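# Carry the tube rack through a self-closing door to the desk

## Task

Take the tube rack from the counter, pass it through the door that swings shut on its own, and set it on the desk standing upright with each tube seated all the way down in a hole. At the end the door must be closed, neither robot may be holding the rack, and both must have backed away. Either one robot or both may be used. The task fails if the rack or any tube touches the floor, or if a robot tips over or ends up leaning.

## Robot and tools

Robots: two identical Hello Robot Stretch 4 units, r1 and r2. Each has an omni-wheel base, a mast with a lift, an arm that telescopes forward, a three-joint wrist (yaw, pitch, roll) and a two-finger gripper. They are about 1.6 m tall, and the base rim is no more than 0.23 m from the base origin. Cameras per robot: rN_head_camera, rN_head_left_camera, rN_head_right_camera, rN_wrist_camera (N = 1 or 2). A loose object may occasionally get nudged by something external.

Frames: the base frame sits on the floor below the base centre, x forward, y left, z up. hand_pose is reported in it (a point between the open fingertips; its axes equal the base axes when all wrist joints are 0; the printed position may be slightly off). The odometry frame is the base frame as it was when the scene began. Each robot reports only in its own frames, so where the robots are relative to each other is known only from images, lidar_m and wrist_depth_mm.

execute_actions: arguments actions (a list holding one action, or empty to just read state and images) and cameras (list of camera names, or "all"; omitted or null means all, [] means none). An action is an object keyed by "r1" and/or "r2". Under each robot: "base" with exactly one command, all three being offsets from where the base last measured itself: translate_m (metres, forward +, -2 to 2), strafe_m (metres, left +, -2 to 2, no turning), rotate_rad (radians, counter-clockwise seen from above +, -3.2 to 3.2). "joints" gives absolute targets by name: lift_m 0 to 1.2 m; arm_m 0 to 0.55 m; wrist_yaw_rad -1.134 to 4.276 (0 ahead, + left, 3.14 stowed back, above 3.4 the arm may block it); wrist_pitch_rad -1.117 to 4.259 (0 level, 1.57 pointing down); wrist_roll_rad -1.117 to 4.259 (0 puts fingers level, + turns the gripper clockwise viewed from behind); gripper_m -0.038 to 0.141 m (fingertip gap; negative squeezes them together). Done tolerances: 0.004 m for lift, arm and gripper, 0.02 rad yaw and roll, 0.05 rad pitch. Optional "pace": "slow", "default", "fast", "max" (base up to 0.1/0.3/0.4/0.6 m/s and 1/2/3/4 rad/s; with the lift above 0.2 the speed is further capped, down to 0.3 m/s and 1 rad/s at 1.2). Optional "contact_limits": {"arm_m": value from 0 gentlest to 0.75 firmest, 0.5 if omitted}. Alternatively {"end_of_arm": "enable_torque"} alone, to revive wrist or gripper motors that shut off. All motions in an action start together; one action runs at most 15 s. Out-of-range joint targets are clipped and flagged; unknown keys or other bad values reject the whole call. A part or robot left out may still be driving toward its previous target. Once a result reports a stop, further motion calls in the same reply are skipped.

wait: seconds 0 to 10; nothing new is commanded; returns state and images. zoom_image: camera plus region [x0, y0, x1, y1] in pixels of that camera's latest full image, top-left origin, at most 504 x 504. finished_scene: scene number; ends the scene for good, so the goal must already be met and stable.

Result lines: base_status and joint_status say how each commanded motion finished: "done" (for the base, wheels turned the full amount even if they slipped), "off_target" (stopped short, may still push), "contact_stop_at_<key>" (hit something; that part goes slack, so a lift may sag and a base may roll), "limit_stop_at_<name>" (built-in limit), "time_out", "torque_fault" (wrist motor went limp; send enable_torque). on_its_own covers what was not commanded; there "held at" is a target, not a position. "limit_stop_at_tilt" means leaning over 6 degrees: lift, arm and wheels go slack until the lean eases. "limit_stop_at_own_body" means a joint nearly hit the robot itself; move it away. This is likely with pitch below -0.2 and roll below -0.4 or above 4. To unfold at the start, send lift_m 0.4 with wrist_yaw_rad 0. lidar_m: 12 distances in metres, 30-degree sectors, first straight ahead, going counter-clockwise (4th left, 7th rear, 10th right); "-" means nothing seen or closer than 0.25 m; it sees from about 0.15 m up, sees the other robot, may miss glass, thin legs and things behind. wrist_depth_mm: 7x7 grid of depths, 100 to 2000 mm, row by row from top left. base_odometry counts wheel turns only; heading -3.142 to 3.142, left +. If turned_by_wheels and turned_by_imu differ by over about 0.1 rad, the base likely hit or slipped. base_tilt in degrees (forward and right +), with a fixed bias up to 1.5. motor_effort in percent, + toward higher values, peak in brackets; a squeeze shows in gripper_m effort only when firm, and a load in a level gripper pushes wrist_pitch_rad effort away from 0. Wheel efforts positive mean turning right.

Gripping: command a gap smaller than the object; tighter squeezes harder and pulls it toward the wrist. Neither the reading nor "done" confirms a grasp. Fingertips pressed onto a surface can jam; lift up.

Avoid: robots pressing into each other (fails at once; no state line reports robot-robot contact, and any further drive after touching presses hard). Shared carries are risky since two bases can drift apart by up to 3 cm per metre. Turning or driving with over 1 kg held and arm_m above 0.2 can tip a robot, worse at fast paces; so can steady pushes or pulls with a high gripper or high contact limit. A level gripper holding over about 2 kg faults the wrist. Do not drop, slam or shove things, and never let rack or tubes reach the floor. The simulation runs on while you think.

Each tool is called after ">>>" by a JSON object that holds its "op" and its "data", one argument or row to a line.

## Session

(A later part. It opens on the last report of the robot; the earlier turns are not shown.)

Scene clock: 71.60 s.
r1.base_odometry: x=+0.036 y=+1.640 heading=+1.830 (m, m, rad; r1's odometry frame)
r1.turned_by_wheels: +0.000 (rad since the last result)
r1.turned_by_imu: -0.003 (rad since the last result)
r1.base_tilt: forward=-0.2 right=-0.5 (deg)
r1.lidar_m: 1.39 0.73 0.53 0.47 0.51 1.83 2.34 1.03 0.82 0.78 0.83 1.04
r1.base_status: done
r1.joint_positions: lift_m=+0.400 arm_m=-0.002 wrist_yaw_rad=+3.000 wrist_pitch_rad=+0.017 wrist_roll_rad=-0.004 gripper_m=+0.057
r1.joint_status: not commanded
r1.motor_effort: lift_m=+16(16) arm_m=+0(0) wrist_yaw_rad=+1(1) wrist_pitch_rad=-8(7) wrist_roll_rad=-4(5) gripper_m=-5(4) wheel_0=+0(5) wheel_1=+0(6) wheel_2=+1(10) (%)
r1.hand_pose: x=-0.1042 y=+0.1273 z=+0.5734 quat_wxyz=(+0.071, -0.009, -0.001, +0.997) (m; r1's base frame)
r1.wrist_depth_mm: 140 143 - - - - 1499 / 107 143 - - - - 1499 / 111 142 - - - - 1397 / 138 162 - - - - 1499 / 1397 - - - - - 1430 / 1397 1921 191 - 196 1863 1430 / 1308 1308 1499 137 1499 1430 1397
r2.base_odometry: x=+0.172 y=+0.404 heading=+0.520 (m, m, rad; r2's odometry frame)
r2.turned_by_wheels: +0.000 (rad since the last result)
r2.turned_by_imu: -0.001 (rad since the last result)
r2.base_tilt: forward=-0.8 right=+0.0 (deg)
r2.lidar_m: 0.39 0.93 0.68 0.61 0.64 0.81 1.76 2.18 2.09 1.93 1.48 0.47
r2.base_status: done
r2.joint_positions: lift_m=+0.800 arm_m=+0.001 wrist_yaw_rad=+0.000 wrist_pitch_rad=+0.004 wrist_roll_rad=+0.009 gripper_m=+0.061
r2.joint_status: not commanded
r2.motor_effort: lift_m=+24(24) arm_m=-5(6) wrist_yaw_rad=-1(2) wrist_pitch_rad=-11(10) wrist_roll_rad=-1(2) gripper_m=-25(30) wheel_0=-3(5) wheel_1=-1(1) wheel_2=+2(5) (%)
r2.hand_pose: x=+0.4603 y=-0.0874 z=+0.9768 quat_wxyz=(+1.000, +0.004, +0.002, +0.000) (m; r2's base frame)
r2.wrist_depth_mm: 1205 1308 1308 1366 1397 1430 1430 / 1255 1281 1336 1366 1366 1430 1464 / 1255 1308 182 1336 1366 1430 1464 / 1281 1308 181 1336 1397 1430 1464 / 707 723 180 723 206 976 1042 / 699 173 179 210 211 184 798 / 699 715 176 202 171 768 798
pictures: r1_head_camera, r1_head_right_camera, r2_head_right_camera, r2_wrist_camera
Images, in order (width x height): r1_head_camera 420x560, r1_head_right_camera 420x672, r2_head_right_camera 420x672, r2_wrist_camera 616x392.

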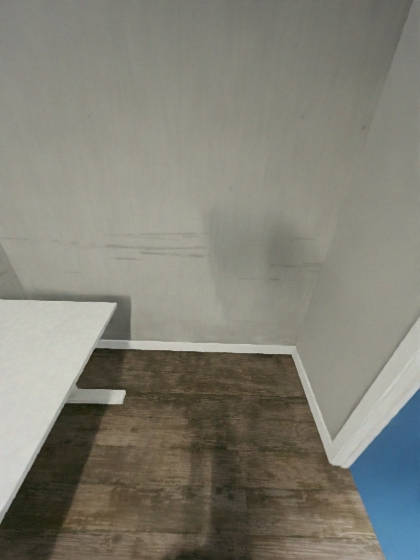

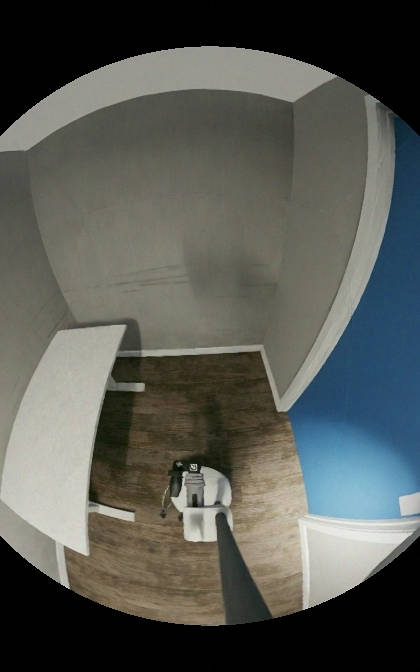

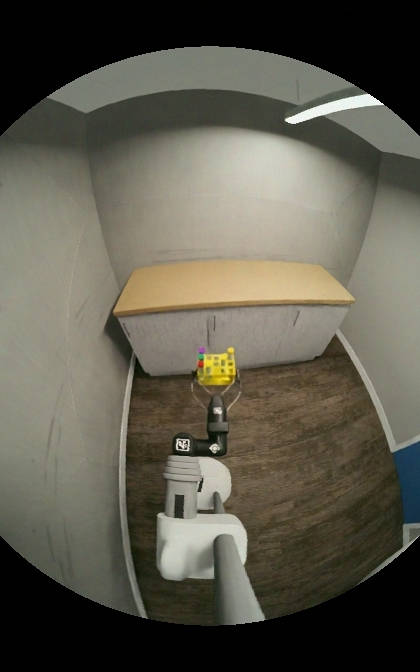

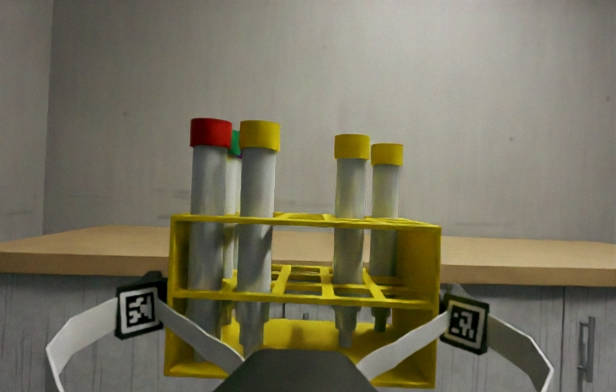

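>>> {"op": "execute_actions", "data": {
  "actions": [
    {"r1":{"base":{"translate_m":0.3}}}
  ],
  "cameras": []
}}

>>> {"op": "execute_actions", "data": {
  "actions": [
    {"r1":{"base":{"rotate_rad":-1.57}},"r2":{"base":{"rotate_rad":-1.57},"pace":"slow"}}
  ],
  "cameras": ["r1_head_camera","r1_head_right_camera","r2_head_camera","r2_head_right_camera"]
}}

Scene clock: 79.57 s.
r1.base_odometry: x=-0.041 y=+1.930 heading=+1.830 (m, m, rad; r1's odometry frame)
r1.turned_by_wheels: +0.000 (rad since the last result)
r1.turned_by_imu: +0.001 (rad since the last result)
r1.base_tilt: forward=-0.2 right=-0.5 (deg)
r1.lidar_m: 1.08 0.74 0.53 0.49 0.53 0.73 2.66 1.00 0.83 0.79 0.78 1.02
r1.base_status: done
r1.joint_positions: lift_m=+0.400 arm_m=-0.002 wrist_yaw_rad=+3.000 wrist_pitch_rad=+0.017 wrist_roll_rad=-0.004 gripper_m=+0.057
r1.joint_status: not commanded
r1.motor_effort: lift_m=+16(16) arm_m=+0(0) wrist_yaw_rad=+1(1) wrist_pitch_rad=-6(7) wrist_roll_rad=-4(4) gripper_m=-4(4) wheel_0=+2(7) wheel_1=+2(5) wheel_2=+1(9) (%)
r1.hand_pose: x=-0.1042 y=+0.1273 z=+0.5734 quat_wxyz=(+0.071, -0.009, -0.001, +0.997) (m; r1's base frame)
r1.wrist_depth_mm: 140 143 - - - - 1499 / 107 143 - - - - 1464 / 111 142 - - - - 1430 / 137 162 - - - 1921 1366 / 1397 - - - - - 1430 / 1366 1921 192 - 196 1921 1430 / 1281 1308 1464 137 1499 1464 1430
r2.base_odometry: x=+0.172 y=+0.404 heading=+0.520 (m, m, rad; r2's odometry frame)
r2.turned_by_wheels: +0.000 (rad since the last result)
r2.turned_by_imu: -0.003 (rad since the last result)
r2.base_tilt: forward=-0.8 right=+0.0 (deg)
r2.lidar_m: 0.40 0.92 0.68 0.63 0.61 0.82 1.73 2.16 2.08 1.92 1.49 0.45
r2.base_status: not commanded
r2.joint_positions: lift_m=+0.800 arm_m=+0.001 wrist_yaw_rad=+0.000 wrist_pitch_rad=+0.004 wrist_roll_rad=+0.009 gripper_m=+0.061
r2.joint_status: not commanded
r2.motor_effort: lift_m=+24(24) arm_m=-5(5) wrist_yaw_rad=-1(0) wrist_pitch_rad=-11(10) wrist_roll_rad=-1(1) gripper_m=-28(24) wheel_0=-3(3) wheel_1=-1(1) wheel_2=+2(2) (%)
r2.hand_pose: x=+0.4603 y=-0.0874 z=+0.9768 quat_wxyz=(+1.000, +0.004, +0.002, +0.000) (m; r2's base frame)
r2.wrist_depth_mm: 1229 1281 1336 1366 1397 1430 1464 / 1229 1281 1308 1366 1366 1397 1464 / 1255 1308 182 1336 1397 1464 1430 / 1281 1308 180 1366 1397 1430 1499 / 699 723 180 723 206 960 1042 / 699 173 179 210 211 185 798 / 707 715 176 202 171 778 798
pictures: none
No camera images: the call's "cameras" was empty. Leave "cameras" out to get every camera's image.

Scene clock: 82.43 s.
r1.base_odometry: x=-0.041 y=+1.930 heading=+0.261 (m, m, rad; r1's odometry frame)
r1.turned_by_wheels: -1.570 (rad since the last result)
r1.turned_by_imu: -1.536 (rad since the last result)
r1.base_tilt: forward=-0.2 right=-0.5 (deg)
r1.lidar_m: 0.79 0.79 1.03 1.09 0.72 0.52 0.50 0.52 0.69 2.63 1.01 0.83
r1.base_status: done
r1.joint_positions: lift_m=+0.400 arm_m=-0.002 wrist_yaw_rad=+3.000 wrist_pitch_rad=+0.017 wrist_roll_rad=-0.004 gripper_m=+0.057
r1.joint_status: not commanded
r1.motor_effort: lift_m=+16(16) arm_m=+0(0) wrist_yaw_rad=+1(1) wrist_pitch_rad=-7(8) wrist_roll_rad=-4(3) gripper_m=-3(6) wheel_0=+3(7) wheel_1=+2(8) wheel_2=+0(5) (%)
r1.hand_pose: x=-0.1042 y=+0.1273 z=+0.5734 quat_wxyz=(+0.071, -0.009, -0.001, +0.997) (m; r1's base frame)
r1.wrist_depth_mm: 140 143 1397 1430 1464 1537 1281 / 107 143 1366 1430 1464 1464 1255 / 111 142 627 1430 1464 1499 1281 / 138 162 1366 991 976 1025 1138 / 1308 1366 1366 1430 1430 1464 1229 / 1281 1308 191 1366 195 1430 1205 / 1281 1281 1336 138 1464 1336 1205
r2.base_odometry: x=+0.172 y=+0.404 heading=-1.050 (m, m, rad; r2's odometry frame)
r2.turned_by_wheels: -1.570 (rad since the last result)
r2.turned_by_imu: -1.581 (rad since the last result)
r2.base_tilt: forward=-0.8 right=+0.0 (deg)
r2.lidar_m: 0.39 1.49 0.98 0.91 0.93 0.67 0.63 0.65 0.83 1.80 2.16 0.47
r2.base_status: done
r2.joint_positions: lift_m=+0.800 arm_m=+0.001 wrist_yaw_rad=+0.000 wrist_pitch_rad=+0.004 wrist_roll_rad=+0.009 gripper_m=+0.061
r2.joint_status: not commanded
r2.motor_effort: lift_m=+24(23) arm_m=-5(5) wrist_yaw_rad=-1(2) wrist_pitch_rad=-10(10) wrist_roll_rad=-1(1) gripper_m=-28(25) wheel_0=+2(7) wheel_1=+1(6) wheel_2=+2(5) (%)
r2.hand_pose: x=+0.4603 y=-0.0874 z=+0.9768 quat_wxyz=(+1.000, +0.004, +0.002, +0.000) (m; r2's base frame)
r2.wrist_depth_mm: 1618 1708 1756 1756 1756 1808 1863 / 1661 1708 1756 1808 1808 1808 1863 / 1708 1661 182 1756 1808 1863 1863 / 1661 1661 181 1756 1808 1863 1921 / 1661 1708 180 1756 206 1863 1863 / 1661 173 179 211 211 184 1863 / 1618 1661 176 202 171 1808 1921
pictures: r1_head_camera, r1_head_right_camera, r2_head_camera, r2_head_right_camera
Images, in order (width x height): r1_head_camera 420x560, r1_head_right_camera 420x672, r2_head_camera 420x560, r2_head_right_camera 420x672.

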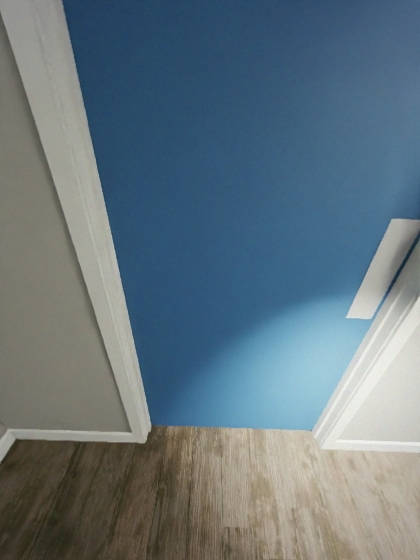

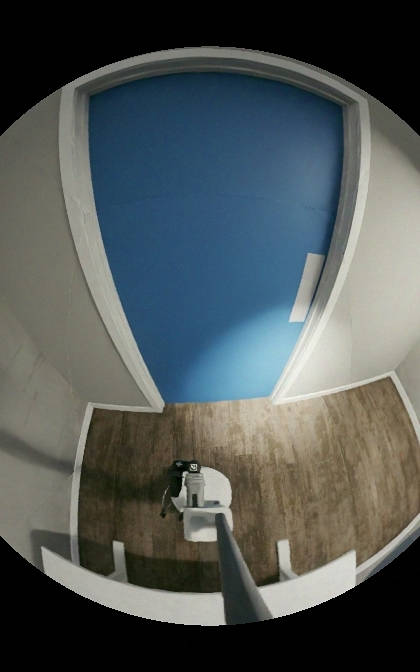

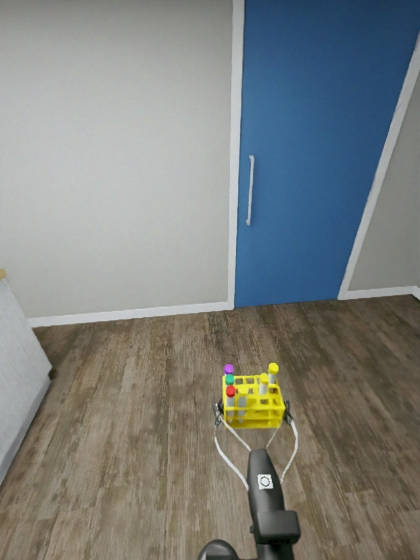

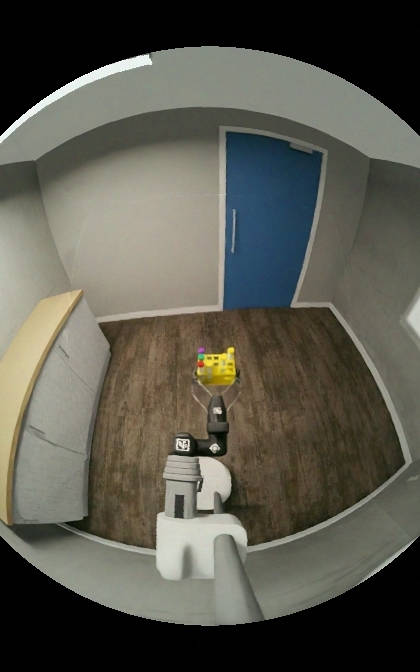

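>>> {"op": "execute_actions", "data": {
  "actions": [
    {"r1":{"base":{"translate_m":1.0},"pace":"slow"},"r2":{"base":{"strafe_m":0.2},"pace":"slow"}}
  ],
  "cameras": ["r1_head_camera","r1_head_right_camera","r2_head_right_camera"]
}}

action 0: r1: "base": translate_m = 1.0 would last too long for one action: at the pace "slow" translate_m can be at most 0.766 in either direction: name a faster pace, or command the rest in another action

>>> {"op": "execute_actions", "data": {
  "actions": [
    {"r1":{"base":{"translate_m":0.76},"pace":"slow"},"r2":{"base":{"strafe_m":0.2},"pace":"slow"}}
  ],
  "cameras": ["r1_head_right_camera","r2_head_right_camera"]
}}

Scene clock: 121.13 s.
r1.base_odometry: x=+0.547 y=+2.125 heading=+0.359 (m, m, rad; r1's odometry frame)
r1.turned_by_wheels: +0.098 (rad since the last result)
r1.turned_by_imu: +0.207 (rad since the last result)
r1.base_tilt: forward=-0.2 right=-0.5 (deg)
r1.lidar_m: - 0.25 0.26 1.03 1.19 1.09 1.09 1.26 2.73 0.48 0.25 0.25
r1.base_status: translate_m contact_stop (by the wheels' count: +0.621 of +0.760)
r1.joint_positions: lift_m=+0.400 arm_m=-0.002 wrist_yaw_rad=+3.000 wrist_pitch_rad=+0.017 wrist_roll_rad=-0.004 gripper_m=+0.057
r1.joint_status: not commanded
r1.on_its_own: the wheels are slack since a contact_stop
r1.motor_effort: lift_m=+18(18) arm_m=+0(0) wrist_yaw_rad=+0(3) wrist_pitch_rad=-7(8) wrist_roll_rad=-4(4) gripper_m=-5(4) wheel_0=+0(21) wheel_1=+0(28) wheel_2=+0(33) (%)
r1.hand_pose: x=-0.1042 y=+0.1273 z=+0.5733 quat_wxyz=(+0.071, -0.009, -0.001, +0.997) (m; r1's base frame)
r1.wrist_depth_mm: 140 143 - - 1921 1921 1576 / 107 143 - - 1921 1863 1499 / 111 142 - - 1921 1863 1499 / 138 162 1537 1983 1921 1863 1499 / - - - 1983 1863 1921 1537 / - - 191 1921 196 1808 1537 / 1397 1308 1499 137 1499 1430 1430
r2.base_odometry: x=+0.346 y=+0.503 heading=-1.050 (m, m, rad; r2's odometry frame)
r2.turned_by_wheels: +0.000 (rad since the last result)
r2.turned_by_imu: -0.005 (rad since the last result)
r2.base_tilt: forward=-0.8 right=+0.0 (deg)
r2.lidar_m: 0.39 1.16 0.76 0.71 0.74 0.70 0.63 0.66 0.85 1.88 2.37 2.09
r2.base_status: done
r2.joint_positions: lift_m=+0.800 arm_m=+0.001 wrist_yaw_rad=+0.000 wrist_pitch_rad=+0.004 wrist_roll_rad=+0.009 gripper_m=+0.061
r2.joint_status: not commanded
r2.motor_effort: lift_m=+23(23) arm_m=-5(6) wrist_yaw_rad=-1(1) wrist_pitch_rad=-11(11) wrist_roll_rad=+0(1) gripper_m=-27(25) wheel_0=-3(5) wheel_1=+2(5) wheel_2=+0(2) (%)
r2.hand_pose: x=+0.4603 y=-0.0874 z=+0.9768 quat_wxyz=(+1.000, +0.004, +0.002, +0.000) (m; r2's base frame)
r2.wrist_depth_mm: 1618 1661 1708 1756 1808 1808 1863 / 1661 1661 1661 1708 1808 1863 1921 / 1618 1661 182 1756 1808 1808 1863 / 1661 1708 180 1756 1756 1863 1863 / 1618 1661 180 1756 206 1863 1808 / 1661 173 179 211 211 184 1863 / 1618 1661 176 202 171 1808 1921
pictures: r1_head_right_camera, r2_head_right_camera
Images, in order (width x height): r1_head_right_camera 420x672, r2_head_right_camera 420x672.

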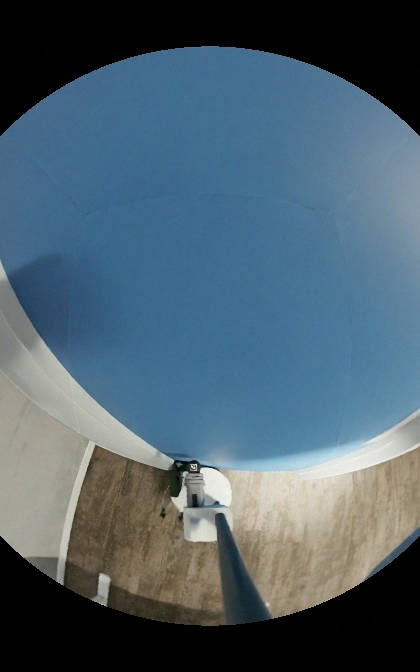

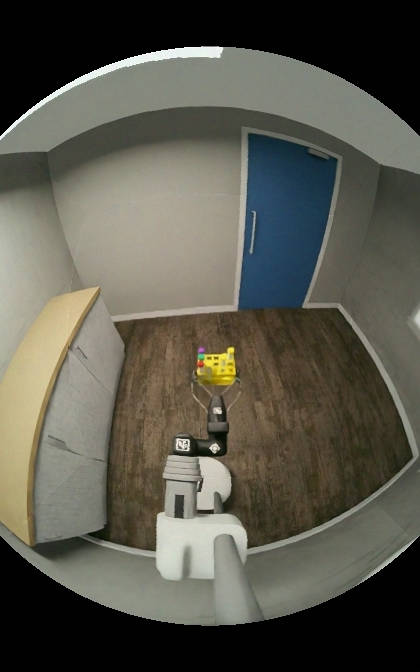

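>>> {"op": "execute_actions", "data": {
  "actions": [
    {"r1":{"base":{"translate_m":-0.1}}}
  ],
  "cameras": []
}}

>>> {"op": "execute_actions", "data": {
  "actions": [
    {"r1":{"base":{"rotate_rad":-0.2}}}
  ],
  "cameras": []
}}

>>> {"op": "execute_actions", "data": {
  "actions": [
    {"r1":{"base":{"strafe_m":-0.25}}}
  ],
  "cameras": ["r1_head_camera","r1_head_right_camera"]
}}

Scene clock: 126.87 s.
r1.base_odometry: x=+0.454 y=+2.090 heading=+0.358 (m, m, rad; r1's odometry frame)
r1.turned_by_wheels: +0.000 (rad since the last result)
r1.turned_by_imu: +0.001 (rad since the last result)
r1.base_tilt: forward=-0.2 right=-0.6 (deg)
r1.lidar_m: 0.30 0.33 0.40 1.05 1.19 1.00 0.99 1.16 2.70 0.70 0.37 0.30
r1.base_status: done
r1.joint_positions: lift_m=+0.400 arm_m=-0.002 wrist_yaw_rad=+3.000 wrist_pitch_rad=+0.017 wrist_roll_rad=-0.004 gripper_m=+0.057
r1.joint_status: not commanded
r1.motor_effort: lift_m=+18(18) arm_m=+0(0) wrist_yaw_rad=+1(1) wrist_pitch_rad=-8(6) wrist_roll_rad=-4(4) gripper_m=-4(5) wheel_0=-2(5) wheel_1=+0(5) wheel_2=-3(7) (%)
r1.hand_pose: x=-0.1042 y=+0.1273 z=+0.5733 quat_wxyz=(+0.071, -0.009, -0.001, +0.997) (m; r1's base frame)
r1.wrist_depth_mm: 140 143 1921 1863 1863 1808 1618 / 107 143 1863 1863 1808 1808 1576 / 111 142 1921 1863 1808 1756 1576 / 138 162 1464 1863 1863 1756 1464 / - 1983 1921 1863 1808 1756 1537 / 1983 1921 191 1863 196 1756 1537 / 1397 1308 1537 137 1464 1366 1430
r2.base_odometry: x=+0.346 y=+0.503 heading=-1.050 (m, m, rad; r2's odometry frame)
r2.turned_by_wheels: +0.000 (rad since the last result)
r2.turned_by_imu: -0.002 (rad since the last result)
r2.base_tilt: forward=-0.8 right=+0.0 (deg)
r2.lidar_m: 0.38 1.16 0.77 0.70 0.74 0.71 0.65 0.66 0.85 1.88 2.36 2.07
r2.base_status: not commanded
r2.joint_positions: lift_m=+0.800 arm_m=+0.001 wrist_yaw_rad=+0.000 wrist_pitch_rad=+0.004 wrist_roll_rad=+0.009 gripper_m=+0.061
r2.joint_status: not commanded
r2.motor_effort: lift_m=+23(23) arm_m=-5(5) wrist_yaw_rad=+0(0) wrist_pitch_rad=-11(10) wrist_roll_rad=-1(1) gripper_m=-25(24) wheel_0=-3(3) wheel_1=+2(2) wheel_2=+0(0) (%)
r2.hand_pose: x=+0.4603 y=-0.0874 z=+0.9768 quat_wxyz=(+1.000, +0.004, +0.002, +0.000) (m; r2's base frame)
r2.wrist_depth_mm: 1618 1661 1756 1756 1808 1863 1863 / 1661 1661 1661 1708 1808 1808 1863 / 1661 1661 182 1756 1808 1808 1863 / 1661 1708 180 1708 1708 1808 1863 / 1618 1661 180 1708 206 1808 1863 / 1618 173 179 211 211 184 1863 / 1618 1661 176 202 171 1808 1863
pictures: none
No camera images: the call's "cameras" was empty. Leave "cameras" out to get every camera's image.

Scene clock: 127.80 s.
r1.base_odometry: x=+0.454 y=+2.090 heading=+0.158 (m, m, rad; r1's odometry frame)
r1.turned_by_wheels: -0.200 (rad since the last result)
r1.turned_by_imu: -0.195 (rad since the last result)
r1.base_tilt: forward=-0.3 right=-0.5 (deg)
r1.lidar_m: 0.28 0.32 0.36 0.94 1.08 1.05 0.98 1.03 2.57 0.88 0.42 0.32
r1.base_status: done
r1.joint_positions: lift_m=+0.400 arm_m=-0.002 wrist_yaw_rad=+3.000 wrist_pitch_rad=+0.017 wrist_roll_rad=-0.004 gripper_m=+0.057
r1.joint_status: not commanded
r1.motor_effort: lift_m=+18(18) arm_m=+0(0) wrist_yaw_rad=+1(1) wrist_pitch_rad=-6(7) wrist_roll_rad=-4(4) gripper_m=-5(4) wheel_0=+2(5) wheel_1=+0(6) wheel_2=+0(7) (%)
r1.hand_pose: x=-0.1042 y=+0.1273 z=+0.5733 quat_wxyz=(+0.071, -0.009, -0.001, +0.997) (m; r1's base frame)
r1.wrist_depth_mm: 140 143 1808 1921 1983 1661 1255 / 107 142 1863 1921 1921 1661 1205 / 111 142 1808 1863 1983 1661 1205 / 138 162 1397 1863 1921 1576 1205 / 1756 1808 1863 1921 1921 1618 1205 / 1756 1808 191 1863 196 1618 1160 / 1336 1336 1499 137 1499 1366 1160
r2.base_odometry: x=+0.346 y=+0.503 heading=-1.050 (m, m, rad; r2's odometry frame)
r2.turned_by_wheels: +0.000 (rad since the last result)
r2.turned_by_imu: +0.000 (rad since the last result)
r2.base_tilt: forward=-0.8 right=-0.1 (deg)
r2.lidar_m: 0.39 1.15 0.78 0.72 0.72 0.69 0.64 0.67 0.85 1.88 2.34 2.09
r2.base_status: not commanded
r2.joint_positions: lift_m=+0.800 arm_m=+0.001 wrist_yaw_rad=+0.000 wrist_pitch_rad=+0.004 wrist_roll_rad=+0.009 gripper_m=+0.061
r2.joint_status: not commanded
r2.motor_effort: lift_m=+23(23) arm_m=-5(5) wrist_yaw_rad=+0(1) wrist_pitch_rad=-11(9) wrist_roll_rad=-1(0) gripper_m=-24(25) wheel_0=-3(3) wheel_1=+2(2) wheel_2=+0(0) (%)
r2.hand_pose: x=+0.4603 y=-0.0874 z=+0.9768 quat_wxyz=(+1.000, +0.004, +0.002, +0.000) (m; r2's base frame)
r2.wrist_depth_mm: 1618 1661 1708 1756 1808 1756 1863 / 1661 1661 1756 1756 1756 1808 1863 / 1618 1618 182 1756 1756 1808 1863 / 1708 1661 180 1756 1756 1808 1808 / 1661 1661 180 1756 206 1808 1863 / 1618 173 180 211 211 184 1863 / 1618 1661 177 202 171 1863 1863
pictures: none
No camera images: the call's "cameras" was empty. Leave "cameras" out to get every camera's image.

Scene clock: 129.93 s.
r1.base_odometry: x=+0.493 y=+1.843 heading=+0.158 (m, m, rad; r1's odometry frame)
r1.turned_by_wheels: +0.000 (rad since the last result)
r1.turned_by_imu: +0.000 (rad since the last result)
r1.base_tilt: forward=-0.2 right=-0.5 (deg)
r1.lidar_m: 0.29 0.31 0.45 0.92 1.34 1.05 1.00 1.05 2.54 0.85 0.44 0.30
r1.base_status: done
r1.joint_positions: lift_m=+0.400 arm_m=-0.002 wrist_yaw_rad=+3.000 wrist_pitch_rad=+0.017 wrist_roll_rad=-0.004 gripper_m=+0.057
r1.joint_status: not commanded
r1.motor_effort: lift_m=+18(18) arm_m=+0(0) wrist_yaw_rad=+1(1) wrist_pitch_rad=-6(7) wrist_roll_rad=-4(5) gripper_m=-5(4) wheel_0=+0(9) wheel_1=+2(8) wheel_2=+0(1) (%)
r1.hand_pose: x=-0.1042 y=+0.1273 z=+0.5733 quat_wxyz=(+0.071, -0.009, -0.001, +0.997) (m; r1's base frame)
r1.wrist_depth_mm: 140 143 1863 1921 1921 - 1576 / 107 143 1863 1921 1983 - 1537 / 111 143 1863 1921 1921 - 1499 / 137 162 1366 1921 1921 1756 1499 / 1756 1808 1863 1921 1983 1808 1464 / 1756 1756 191 1863 196 1808 1464 / 1397 1308 1537 137 1464 1430 1430
r2.base_odometry: x=+0.346 y=+0.503 heading=-1.050 (m, m, rad; r2's odometry frame)
r2.turned_by_wheels: +0.000 (rad since the last result)
r2.turned_by_imu: -0.001 (rad since the last result)
r2.base_tilt: forward=-0.8 right=-0.1 (deg)
r2.lidar_m: 0.37 1.15 0.79 0.72 0.74 0.69 0.64 0.65 0.87 1.86 2.35 2.07
r2.base_status: not commanded
r2.joint_positions: lift_m=+0.800 arm_m=+0.001 wrist_yaw_rad=+0.000 wrist_pitch_rad=+0.004 wrist_roll_rad=+0.009 gripper_m=+0.061
r2.joint_status: not commanded
r2.motor_effort: lift_m=+23(23) arm_m=-6(5) wrist_yaw_rad=-1(0) wrist_pitch_rad=-10(10) wrist_roll_rad=+0(1) gripper_m=-27(27) wheel_0=-3(3) wheel_1=+2(2) wheel_2=+0(0) (%)
r2.hand_pose: x=+0.4603 y=-0.0874 z=+0.9768 quat_wxyz=(+1.000, +0.004, +0.002, +0.000) (m; r2's base frame)
r2.wrist_depth_mm: 1661 1661 1661 1708 1808 1863 1863 / 1618 1661 1708 1756 1756 1808 1863 / 1661 1661 182 1756 1756 1863 1863 / 1618 1661 181 1756 1756 1808 1808 / 1661 1661 180 1708 206 1808 1863 / 1661 173 179 210 211 184 1921 / 1661 1661 176 202 171 1808 1808
pictures: r1_head_camera, r1_head_right_camera
Images, in order (width x height): r1_head_camera 420x560, r1_head_right_camera 420x672.

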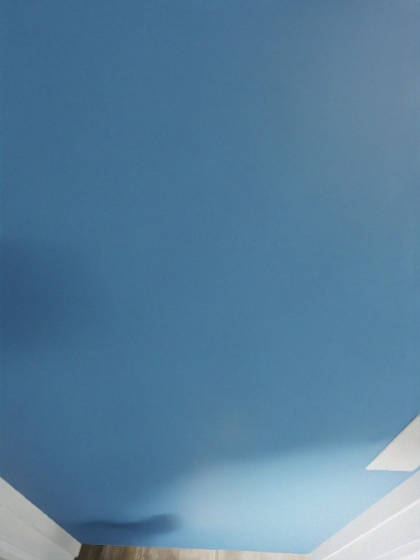

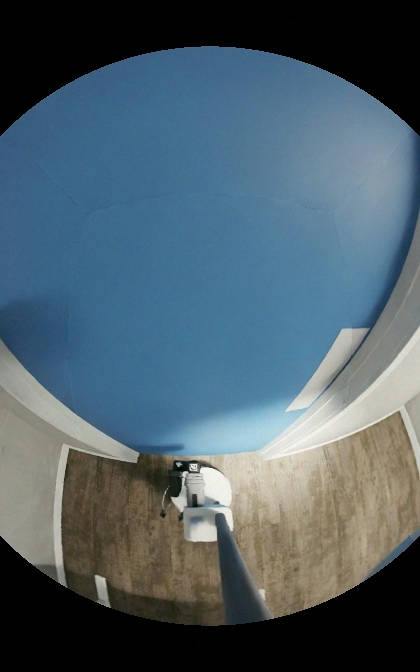

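>>> {"op": "execute_actions", "data": {
  "actions": [
    {"r1":{"base":{"translate_m":0.7},"pace":"slow"}}
  ],
  "cameras": ["r1_head_right_camera","r2_head_right_camera"]
}}

Scene clock: 136.83 s.
r1.base_odometry: x=+0.637 y=+1.893 heading=+0.253 (m, m, rad; r1's odometry frame)
r1.turned_by_wheels: +0.095 (rad since the last result)
r1.turned_by_imu: +0.246 (rad since the last result)
r1.base_tilt: forward=-0.2 right=-0.6 (deg)
r1.lidar_m: - 0.25 0.40 1.22 1.30 1.10 1.09 2.19 2.54 0.43 0.25 -
r1.base_status: translate_m contact_stop (by the wheels' count: +0.152 of +0.700)
r1.joint_positions: lift_m=+0.400 arm_m=-0.002 wrist_yaw_rad=+3.000 wrist_pitch_rad=+0.017 wrist_roll_rad=-0.004 gripper_m=+0.057
r1.joint_status: not commanded
r1.on_its_own: the wheels are slack since a contact_stop
r1.motor_effort: lift_m=+19(19) arm_m=+0(0) wrist_yaw_rad=+0(4) wrist_pitch_rad=-7(9) wrist_roll_rad=-4(5) gripper_m=-3(4) wheel_0=+0(31) wheel_1=+0(27) wheel_2=+0(33) (%)
r1.hand_pose: x=-0.1042 y=+0.1272 z=+0.5732 quat_wxyz=(+0.071, -0.009, -0.001, +0.997) (m; r1's base frame)
r1.wrist_depth_mm: 140 143 - - 1921 1863 1808 / 107 143 - - 1921 1863 1808 / 111 142 - - 1921 1863 1808 / 138 162 1576 1921 1921 1808 1756 / - - - - 1921 1756 1756 / - - 191 1921 196 1808 1756 / 1397 1336 1464 137 1464 1430 1430
r2.base_odometry: x=+0.346 y=+0.503 heading=-1.050 (m, m, rad; r2's odometry frame)
r2.turned_by_wheels: +0.000 (rad since the last result)
r2.turned_by_imu: -0.002 (rad since the last result)
r2.base_tilt: forward=-0.8 right=+0.0 (deg)
r2.lidar_m: 0.39 1.17 0.78 0.71 0.74 0.70 0.65 0.65 0.86 1.85 2.36 2.09
r2.base_status: not commanded
r2.joint_positions: lift_m=+0.800 arm_m=+0.001 wrist_yaw_rad=+0.000 wrist_pitch_rad=+0.004 wrist_roll_rad=+0.009 gripper_m=+0.061
r2.joint_status: not commanded
r2.motor_effort: lift_m=+23(23) arm_m=-5(5) wrist_yaw_rad=+0(1) wrist_pitch_rad=-10(10) wrist_roll_rad=-1(1) gripper_m=-25(25) wheel_0=-3(3) wheel_1=+2(2) wheel_2=+0(0) (%)
r2.hand_pose: x=+0.4603 y=-0.0874 z=+0.9768 quat_wxyz=(+1.000, +0.004, +0.002, +0.000) (m; r2's base frame)
r2.wrist_depth_mm: 1618 1661 1708 1756 1808 1863 1863 / 1618 1708 1756 1756 1756 1808 1863 / 1618 1661 182 1756 1756 1863 1863 / 1661 1661 181 1708 1756 1808 1863 / 1618 1661 180 1756 206 1808 1863 / 1618 173 179 211 211 184 1808 / 1618 1661 176 202 171 1808 1863
pictures: r1_head_right_camera, r2_head_right_camera
Images, in order (width x height): r1_head_right_camera 420x672, r2_head_right_camera 420x672.

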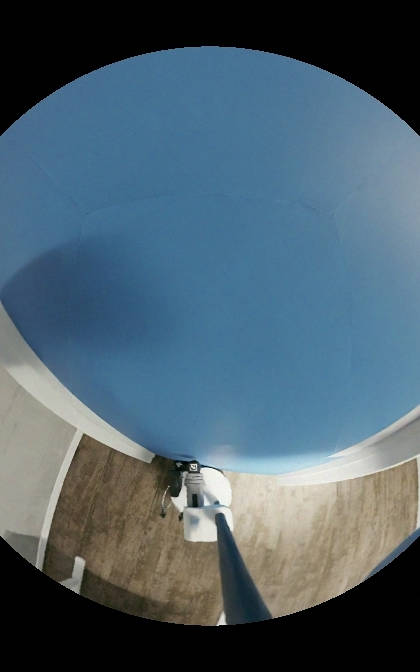

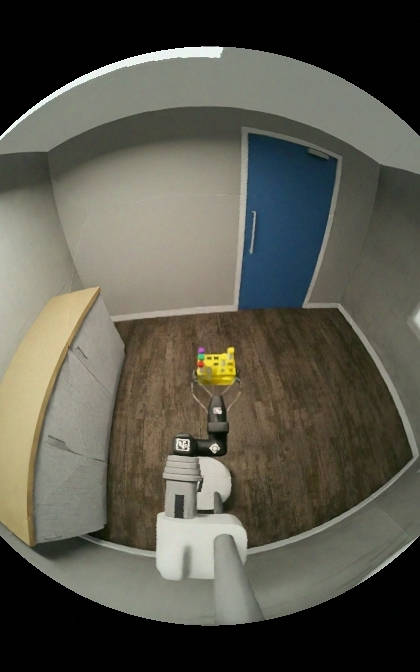

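>>> {"op": "execute_actions", "data": {
  "actions": [
    {"r1":{"base":{"translate_m":-0.12}}}
  ],
  "cameras": []
}}

>>> {"op": "execute_actions", "data": {
  "actions": [
    {"r1":{"base":{"rotate_rad":-0.24}}}
  ],
  "cameras": []
}}

>>> {"op": "execute_actions", "data": {
  "actions": [
    {"r1":{"base":{"strafe_m":-0.3},"joints":{"lift_m":0.7}}}
  ],
  "cameras": ["r1_head_right_camera"]
}}

>>> {"op": "execute_actions", "data": {
  "actions": [
    {"r1":{"joints":{"arm_m":0.45},"contact_limits":{"arm_m":0.75},"pace":"slow"}}
  ],
  "cameras": ["r1_head_right_camera","r2_head_right_camera"]
}}

Scene clock: 145.70 s.
r1.base_odometry: x=+0.521 y=+1.863 heading=+0.253 (m, m, rad; r1's odometry frame)
r1.turned_by_wheels: +0.000 (rad since the last result)
r1.turned_by_imu: +0.001 (rad since the last result)
r1.base_tilt: forward=-0.3 right=-0.5 (deg)
r1.lidar_m: 0.29 0.37 0.52 1.24 1.18 0.99 0.98 2.07 2.49 0.57 0.36 0.29
r1.base_status: done
r1.joint_positions: lift_m=+0.400 arm_m=-0.002 wrist_yaw_rad=+3.000 wrist_pitch_rad=+0.017 wrist_roll_rad=-0.004 gripper_m=+0.057
r1.joint_status: not commanded
r1.motor_effort: lift_m=+19(19) arm_m=+0(0) wrist_yaw_rad=+0(0) wrist_pitch_rad=-7(8) wrist_roll_rad=-5(4) gripper_m=-3(4) wheel_0=-2(4) wheel_1=+0(5) wheel_2=-2(8) (%)
r1.hand_pose: x=-0.1042 y=+0.1272 z=+0.5732 quat_wxyz=(+0.071, -0.009, -0.001, +0.997) (m; r1's base frame)
r1.wrist_depth_mm: 140 143 1983 1921 1808 1756 1708 / 107 142 1983 1863 1808 1756 1661 / 111 142 1863 1863 1808 1756 1661 / 137 162 1464 1808 1756 1708 1336 / - - 1921 1863 1756 1756 1661 / - 1983 192 1808 196 1708 1618 / 1397 1308 1464 137 1464 1430 1430
r2.base_odometry: x=+0.346 y=+0.503 heading=-1.050 (m, m, rad; r2's odometry frame)
r2.turned_by_wheels: +0.000 (rad since the last result)
r2.turned_by_imu: -0.002 (rad since the last result)
r2.base_tilt: forward=-0.7 right=+0.0 (deg)
r2.lidar_m: 0.37 1.18 0.77 0.72 0.73 0.70 0.65 0.65 0.83 1.89 2.36 2.09
r2.base_status: not commanded
r2.joint_positions: lift_m=+0.800 arm_m=+0.001 wrist_yaw_rad=+0.000 wrist_pitch_rad=+0.004 wrist_roll_rad=+0.009 gripper_m=+0.061
r2.joint_status: not commanded
r2.motor_effort: lift_m=+23(23) arm_m=-5(5) wrist_yaw_rad=+0(1) wrist_pitch_rad=-10(12) wrist_roll_rad=-1(1) gripper_m=-24(25) wheel_0=-3(3) wheel_1=+2(2) wheel_2=+0(0) (%)
r2.hand_pose: x=+0.4603 y=-0.0874 z=+0.9768 quat_wxyz=(+1.000, +0.004, +0.002, +0.000) (m; r2's base frame)
r2.wrist_depth_mm: 1618 1661 1708 1756 1808 1808 1863 / 1618 1661 1708 1708 1808 1863 1921 / 1661 1661 181 1708 1756 1863 1863 / 1661 1661 181 1708 1756 1808 1863 / 1661 1661 180 1756 207 1808 1863 / 1618 173 179 211 211 183 1863 / 1618 1661 176 202 171 1808 1863
pictures: none
No camera images: the call's "cameras" was empty. Leave "cameras" out to get every camera's image.

Scene clock: 146.67 s.
r1.base_odometry: x=+0.521 y=+1.863 heading=+0.013 (m, m, rad; r1's odometry frame)
r1.turned_by_wheels: -0.240 (rad since the last result)
r1.turned_by_imu: -0.235 (rad since the last result)
r1.base_tilt: forward=-0.2 right=-0.5 (deg)
r1.lidar_m: 0.30 0.33 0.46 1.02 1.30 1.02 0.98 1.02 2.57 0.88 0.46 0.31
r1.base_status: done
r1.joint_positions: lift_m=+0.400 arm_m=-0.002 wrist_yaw_rad=+3.000 wrist_pitch_rad=+0.017 wrist_roll_rad=-0.004 gripper_m=+0.057
r1.joint_status: not commanded
r1.motor_effort: lift_m=+19(19) arm_m=+0(0) wrist_yaw_rad=+0(0) wrist_pitch_rad=-6(7) wrist_roll_rad=-4(5) gripper_m=-4(4) wheel_0=+2(5) wheel_1=+1(7) wheel_2=+0(6) (%)
r1.hand_pose: x=-0.1042 y=+0.1272 z=+0.5732 quat_wxyz=(+0.071, -0.009, -0.001, +0.997) (m; r1's base frame)
r1.wrist_depth_mm: 140 143 1808 1863 1921 1921 1499 / 107 143 1808 1863 1921 1983 1464 / 111 142 1808 1863 1921 1983 1464 / 137 162 1397 1863 1921 1708 1464 / 1756 1756 1863 1863 1921 1756 1464 / 1756 1756 191 1863 196 1808 1430 / 1397 1308 1499 137 1464 1430 1397
r2.base_odometry: x=+0.346 y=+0.503 heading=-1.050 (m, m, rad; r2's odometry frame)
r2.turned_by_wheels: +0.000 (rad since the last result)
r2.turned_by_imu: +0.000 (rad since the last result)
r2.base_tilt: forward=-0.7 right=+0.0 (deg)
r2.lidar_m: 0.40 1.15 0.79 0.71 0.72 0.70 0.64 0.66 0.85 1.86 2.38 2.10
r2.base_status: not commanded
r2.joint_positions: lift_m=+0.800 arm_m=+0.001 wrist_yaw_rad=+0.000 wrist_pitch_rad=+0.004 wrist_roll_rad=+0.009 gripper_m=+0.061
r2.joint_status: not commanded
r2.motor_effort: lift_m=+24(23) arm_m=-6(6) wrist_yaw_rad=-1(1) wrist_pitch_rad=-10(12) wrist_roll_rad=-1(1) gripper_m=-26(24) wheel_0=-3(3) wheel_1=+2(2) wheel_2=+0(0) (%)
r2.hand_pose: x=+0.4603 y=-0.0874 z=+0.9768 quat_wxyz=(+1.000, +0.004, +0.002, +0.000) (m; r2's base frame)
r2.wrist_depth_mm: 1618 1661 1708 1756 1808 1808 1921 / 1618 1661 1708 1808 1808 1808 1863 / 1708 1661 182 1708 1756 1808 1863 / 1661 1708 181 1756 1756 1808 1863 / 1661 1661 180 1708 207 1808 1808 / 1661 173 179 210 211 184 1863 / 1618 1661 176 202 171 1808 1863
pictures: none
No camera images: the call's "cameras" was empty. Leave "cameras" out to get every camera's image.

Scene clock: 149.00 s.
r1.base_odometry: x=+0.525 y=+1.563 heading=+0.013 (m, m, rad; r1's odometry frame)
r1.turned_by_wheels: +0.000 (rad since the last result)
r1.turned_by_imu: +0.001 (rad since the last result)
r1.base_tilt: forward=-0.2 right=-0.5 (deg)
r1.lidar_m: 0.30 0.32 0.45 0.95 1.39 1.03 0.97 1.86 2.28 0.85 0.32 0.32
r1.base_status: done
r1.joint_positions: lift_m=+0.700 arm_m=-0.002 wrist_yaw_rad=+3.000 wrist_pitch_rad=+0.017 wrist_roll_rad=-0.004 gripper_m=+0.057
r1.joint_status: all done
r1.motor_effort: lift_m=+21(24) arm_m=+0(0) wrist_yaw_rad=+0(0) wrist_pitch_rad=-7(6) wrist_roll_rad=-4(4) gripper_m=-3(4) wheel_0=+0(10) wheel_1=+1(7) wheel_2=+0(1) (%)
r1.hand_pose: x=-0.1042 y=+0.1272 z=+0.8730 quat_wxyz=(+0.071, -0.009, -0.001, +0.997) (m; r1's base frame)
r1.wrist_depth_mm: 140 143 1921 1921 1921 - 1863 / 107 143 1863 1863 1921 - 1921 / 111 142 1863 1863 1983 - 1863 / 138 162 1863 1863 1863 1921 1808 / 1808 1808 1661 1708 1756 1808 1708 / 1756 1756 191 1921 196 1983 1808 / 1708 1756 1808 137 1863 1921 1756
r2.base_odometry: x=+0.346 y=+0.503 heading=-1.050 (m, m, rad; r2's odometry frame)
r2.turned_by_wheels: +0.000 (rad since the last result)
r2.turned_by_imu: -0.001 (rad since the last result)
r2.base_tilt: forward=-0.8 right=+0.0 (deg)
r2.lidar_m: 0.40 1.17 0.80 0.70 0.74 0.71 0.64 0.65 0.83 1.89 2.38 2.06
r2.base_status: not commanded
r2.joint_positions: lift_m=+0.800 arm_m=+0.001 wrist_yaw_rad=+0.000 wrist_pitch_rad=+0.004 wrist_roll_rad=+0.009 gripper_m=+0.061
r2.joint_status: not commanded
r2.motor_effort: lift_m=+23(24) arm_m=-6(5) wrist_yaw_rad=+0(2) wrist_pitch_rad=-10(11) wrist_roll_rad=-1(1) gripper_m=-24(26) wheel_0=-3(3) wheel_1=+2(2) wheel_2=+0(0) (%)
r2.hand_pose: x=+0.4603 y=-0.0874 z=+0.9768 quat_wxyz=(+1.000, +0.004, +0.002, +0.000) (m; r2's base frame)
r2.wrist_depth_mm: 1618 1661 1708 1756 1808 1808 1863 / 1661 1708 1708 1808 1756 1863 1863 / 1618 1661 182 1661 1808 1863 1863 / 1618 1661 180 1756 1756 1808 1863 / 1618 1661 180 1708 207 1808 1863 / 1576 173 179 211 211 185 1863 / 1618 1661 176 202 171 1756 1863
pictures: r1_head_right_camera
Images, in order (width x height): r1_head_right_camera 420x672.

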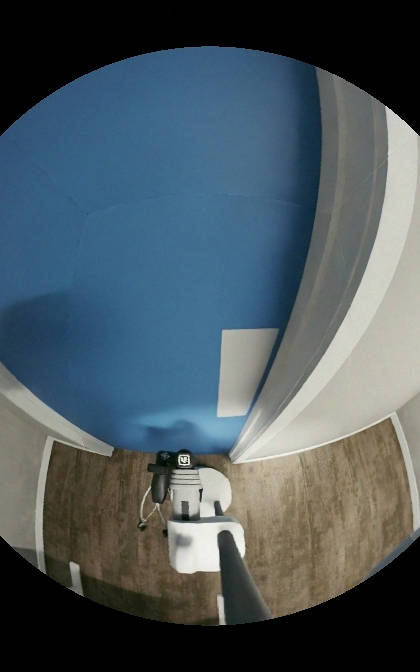

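Scene clock: 154.80 s.
r1.base_odometry: x=+0.524 y=+1.563 heading=+0.015 (m, m, rad; r1's odometry frame)
r1.turned_by_wheels: +0.002 (rad since the last result)
r1.turned_by_imu: +0.673 (rad since the last result)
r1.base_tilt: forward=-0.3 right=-0.5 (deg)
r1.lidar_m: 0.55 0.75 1.39 1.00 0.81 0.80 1.77 2.36 0.97 0.54 0.50 0.46
r1.base_status: not commanded
r1.joint_positions: lift_m=+0.700 arm_m=+0.447 wrist_yaw_rad=+2.999 wrist_pitch_rad=+0.017 wrist_roll_rad=-0.004 gripper_m=+0.057
r1.joint_status: all done
r1.motor_effort: lift_m=+18(21) arm_m=+16(26) wrist_yaw_rad=+3(50) wrist_pitch_rad=-7(8) wrist_roll_rad=-3(4) gripper_m=-5(3) wheel_0=+18(23) wheel_1=+10(15) wheel_2=-2(12) (%)
r1.contact_limits: arm_m 0.75
r1.hand_pose: x=+0.3448 y=+0.1274 z=+0.8732 quat_wxyz=(+0.071, -0.009, -0.001, +0.997) (m; r1's base frame)
r1.wrist_depth_mm: 116 - - - - 1808 1618 / 116 609 - - - 1756 1618 / 116 180 661 - - 1808 1618 / - 250 585 - - 1808 1576 / - - - - 1808 1756 1499 / - - 191 - 196 1756 1537 / - 1921 - 137 1983 1708 1537
r2.base_odometry: x=+0.346 y=+0.503 heading=-1.050 (m, m, rad; r2's odometry frame)
r2.turned_by_wheels: +0.000 (rad since the last result)
r2.turned_by_imu: -0.002 (rad since the last result)
r2.base_tilt: forward=-0.8 right=+0.0 (deg)
r2.lidar_m: 0.39 1.14 0.78 0.72 0.73 0.71 0.64 0.66 0.86 1.88 2.38 2.08
r2.base_status: not commanded
r2.joint_positions: lift_m=+0.800 arm_m=+0.001 wrist_yaw_rad=+0.000 wrist_pitch_rad=+0.004 wrist_roll_rad=+0.009 gripper_m=+0.061
r2.joint_status: not commanded
r2.motor_effort: lift_m=+23(24) arm_m=-5(5) wrist_yaw_rad=+1(1) wrist_pitch_rad=-11(9) wrist_roll_rad=+0(1) gripper_m=-24(30) wheel_0=-3(3) wheel_1=+2(2) wheel_2=+0(0) (%)
r2.hand_pose: x=+0.4603 y=-0.0874 z=+0.9768 quat_wxyz=(+1.000, +0.004, +0.002, +0.000) (m; r2's base frame)
r2.wrist_depth_mm: 1661 1708 1708 1756 1808 1808 1863 / 1618 1708 1708 1708 1808 1863 1863 / 1618 1708 182 1708 1756 1808 1863 / 1661 1661 180 1708 1708 1808 1863 / 1661 1661 180 1756 207 1808 1863 / 1661 173 179 211 211 184 1921 / 1618 1708 176 202 171 1808 1863
pictures: r1_head_right_camera, r2_head_right_camera
Images, in order (width x height): r1_head_right_camera 420x672, r2_head_right_camera 420x672.

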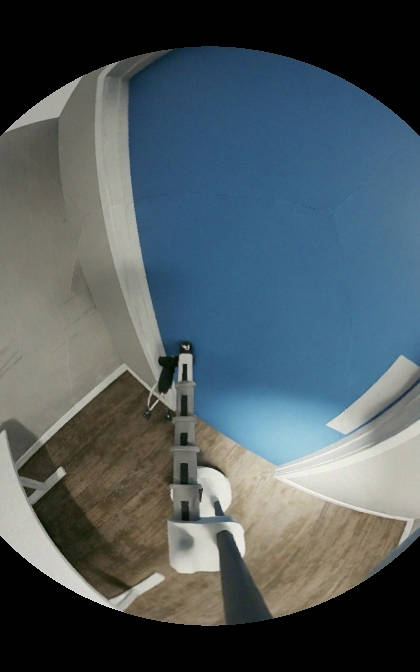

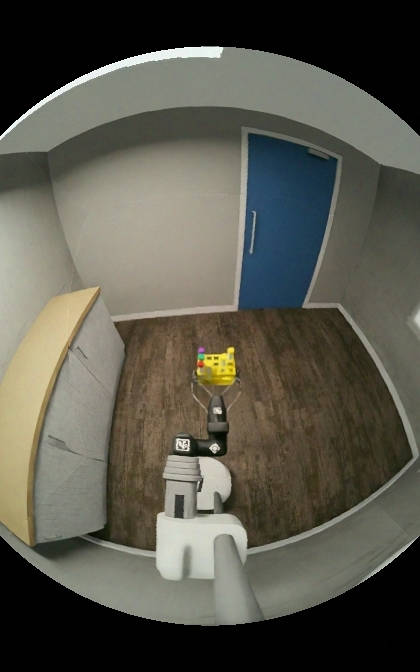

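>>> {"op": "execute_actions", "data": {
  "actions": [
    {"r1":{"joints":{"arm_m":0.0}}}
  ],
  "cameras": []
}}

>>> {"op": "execute_actions", "data": {
  "actions": [
    {"r1":{"base":{"rotate_rad":-0.67}}}
  ],
  "cameras": ["r1_head_right_camera","r1_head_camera"]
}}

Scene clock: 164.53 s.
r1.base_odometry: x=+0.525 y=+1.563 heading=+0.013 (m, m, rad; r1's odometry frame)
r1.turned_by_wheels: -0.002 (rad since the last result)
r1.turned_by_imu: -0.001 (rad since the last result)
r1.base_tilt: forward=-0.2 right=-0.5 (deg)
r1.lidar_m: 0.54 0.75 1.38 1.00 0.82 0.81 1.75 2.35 0.97 0.54 0.48 0.48
r1.base_status: not commanded
r1.joint_positions: lift_m=+0.700 arm_m=+0.001 wrist_yaw_rad=+3.000 wrist_pitch_rad=+0.017 wrist_roll_rad=-0.004 gripper_m=+0.057
r1.joint_status: all done
r1.motor_effort: lift_m=+18(19) arm_m=-8(15) wrist_yaw_rad=+0(2) wrist_pitch_rad=-7(8) wrist_roll_rad=-5(3) gripper_m=-4(4) wheel_0=-1(18) wheel_1=+0(9) wheel_2=-1(2) (%)
r1.hand_pose: x=-0.1010 y=+0.1272 z=+0.8733 quat_wxyz=(+0.071, -0.009, -0.001, +0.997) (m; r1's base frame)
r1.wrist_depth_mm: 143 147 - - 1708 1499 1336 / 107 146 - - 1708 1499 1366 / 111 145 - 1983 1708 1464 1336 / 140 161 - 1983 1708 1464 1308 / - - - 1921 1618 1464 1308 / - - 191 1921 196 891 831 / - - - 137 1576 1397 1308
r2.base_odometry: x=+0.346 y=+0.503 heading=-1.050 (m, m, rad; r2's odometry frame)
r2.turned_by_wheels: +0.000 (rad since the last result)
r2.turned_by_imu: -0.002 (rad since the last result)
r2.base_tilt: forward=-0.8 right=+0.0 (deg)
r2.lidar_m: 0.41 1.16 0.78 0.71 0.74 0.69 0.65 0.66 0.87 1.87 2.37 2.06
r2.base_status: not commanded
r2.joint_positions: lift_m=+0.800 arm_m=+0.001 wrist_yaw_rad=+0.000 wrist_pitch_rad=+0.004 wrist_roll_rad=+0.009 gripper_m=+0.061
r2.joint_status: not commanded
r2.motor_effort: lift_m=+23(24) arm_m=-5(5) wrist_yaw_rad=-2(1) wrist_pitch_rad=-11(10) wrist_roll_rad=-1(0) gripper_m=-26(26) wheel_0=-3(3) wheel_1=+2(2) wheel_2=+0(0) (%)
r2.hand_pose: x=+0.4603 y=-0.0874 z=+0.9768 quat_wxyz=(+1.000, +0.004, +0.002, +0.000) (m; r2's base frame)
r2.wrist_depth_mm: 1618 1708 1661 1708 1756 1863 1863 / 1661 1708 1708 1756 1756 1863 1863 / 1661 1708 181 1756 1808 1863 1863 / 1618 1661 180 1708 1756 1808 1863 / 1618 1708 180 1756 206 1808 1863 / 1618 173 179 211 211 184 1863 / 1661 1661 176 202 171 1808 1863
pictures: none
No camera images: the call's "cameras" was empty. Leave "cameras" out to get every camera's image.

Scene clock: 165.97 s.
r1.base_odometry: x=+0.525 y=+1.563 heading=-0.657 (m, m, rad; r1's odometry frame)
r1.turned_by_wheels: -0.670 (rad since the last result)
r1.turned_by_imu: -0.655 (rad since the last result)
r1.base_tilt: forward=-0.2 right=-0.6 (deg)
r1.lidar_m: 0.47 0.50 0.71 1.39 1.13 0.82 0.80 0.86 2.36 1.45 0.54 0.50
r1.base_status: done
r1.joint_positions: lift_m=+0.700 arm_m=+0.001 wrist_yaw_rad=+3.000 wrist_pitch_rad=+0.017 wrist_roll_rad=-0.004 gripper_m=+0.057
r1.joint_status: not commanded
r1.motor_effort: lift_m=+19(18) arm_m=-8(8) wrist_yaw_rad=+0(0) wrist_pitch_rad=-6(5) wrist_roll_rad=-4(4) gripper_m=-4(5) wheel_0=+1(6) wheel_1=+1(7) wheel_2=-1(6) (%)
r1.hand_pose: x=-0.1010 y=+0.1272 z=+0.8733 quat_wxyz=(+0.071, -0.009, -0.001, +0.997) (m; r1's base frame)
r1.wrist_depth_mm: 144 146 1708 1756 1808 1808 1661 / 107 146 1661 1708 1756 1808 1708 / 111 145 1661 1708 1708 1756 1661 / 141 162 1661 1708 1708 1756 1661 / 1576 1618 1618 1661 1756 1756 1576 / 1576 1618 191 1708 196 1397 1576 / 1618 1618 1618 137 1708 1397 1618
r2.base_odometry: x=+0.346 y=+0.503 heading=-1.050 (m, m, rad; r2's odometry frame)
r2.turned_by_wheels: +0.000 (rad since the last result)
r2.turned_by_imu: +0.000 (rad since the last result)
r2.base_tilt: forward=-0.8 right=+0.0 (deg)
r2.lidar_m: 0.38 1.17 0.80 0.72 0.75 0.70 0.65 0.64 0.88 1.88 2.38 2.08
r2.base_status: not commanded
r2.joint_positions: lift_m=+0.800 arm_m=+0.001 wrist_yaw_rad=+0.000 wrist_pitch_rad=+0.004 wrist_roll_rad=+0.009 gripper_m=+0.061
r2.joint_status: not commanded
r2.motor_effort: lift_m=+23(23) arm_m=-5(5) wrist_yaw_rad=-1(1) wrist_pitch_rad=-11(12) wrist_roll_rad=-1(1) gripper_m=-25(26) wheel_0=-3(3) wheel_1=+2(2) wheel_2=+0(0) (%)
r2.hand_pose: x=+0.4603 y=-0.0874 z=+0.9768 quat_wxyz=(+1.000, +0.004, +0.002, +0.000) (m; r2's base frame)
r2.wrist_depth_mm: 1661 1708 1708 1756 1756 1863 1863 / 1661 1661 1708 1708 1808 1863 1808 / 1618 1661 182 1708 1808 1863 1863 / 1661 1661 181 1708 1756 1808 1863 / 1618 1661 179 1708 206 1808 1921 / 1618 173 179 211 211 184 1863 / 1618 1661 176 202 170 1808 1863
pictures: r1_head_camera, r1_head_right_camera
Images, in order (width x height): r1_head_camera 420x560, r1_head_right_camera 420x672.

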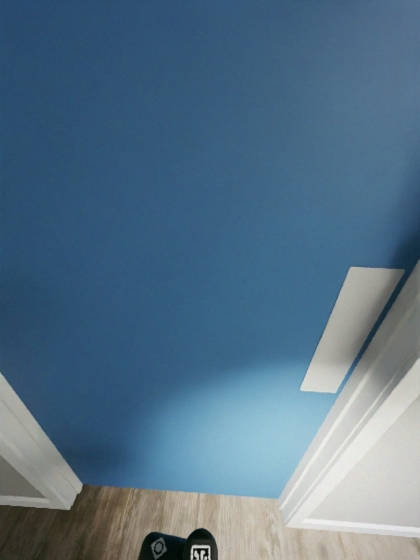

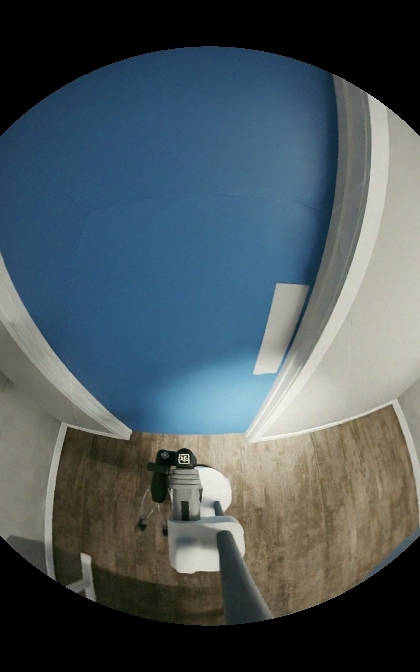

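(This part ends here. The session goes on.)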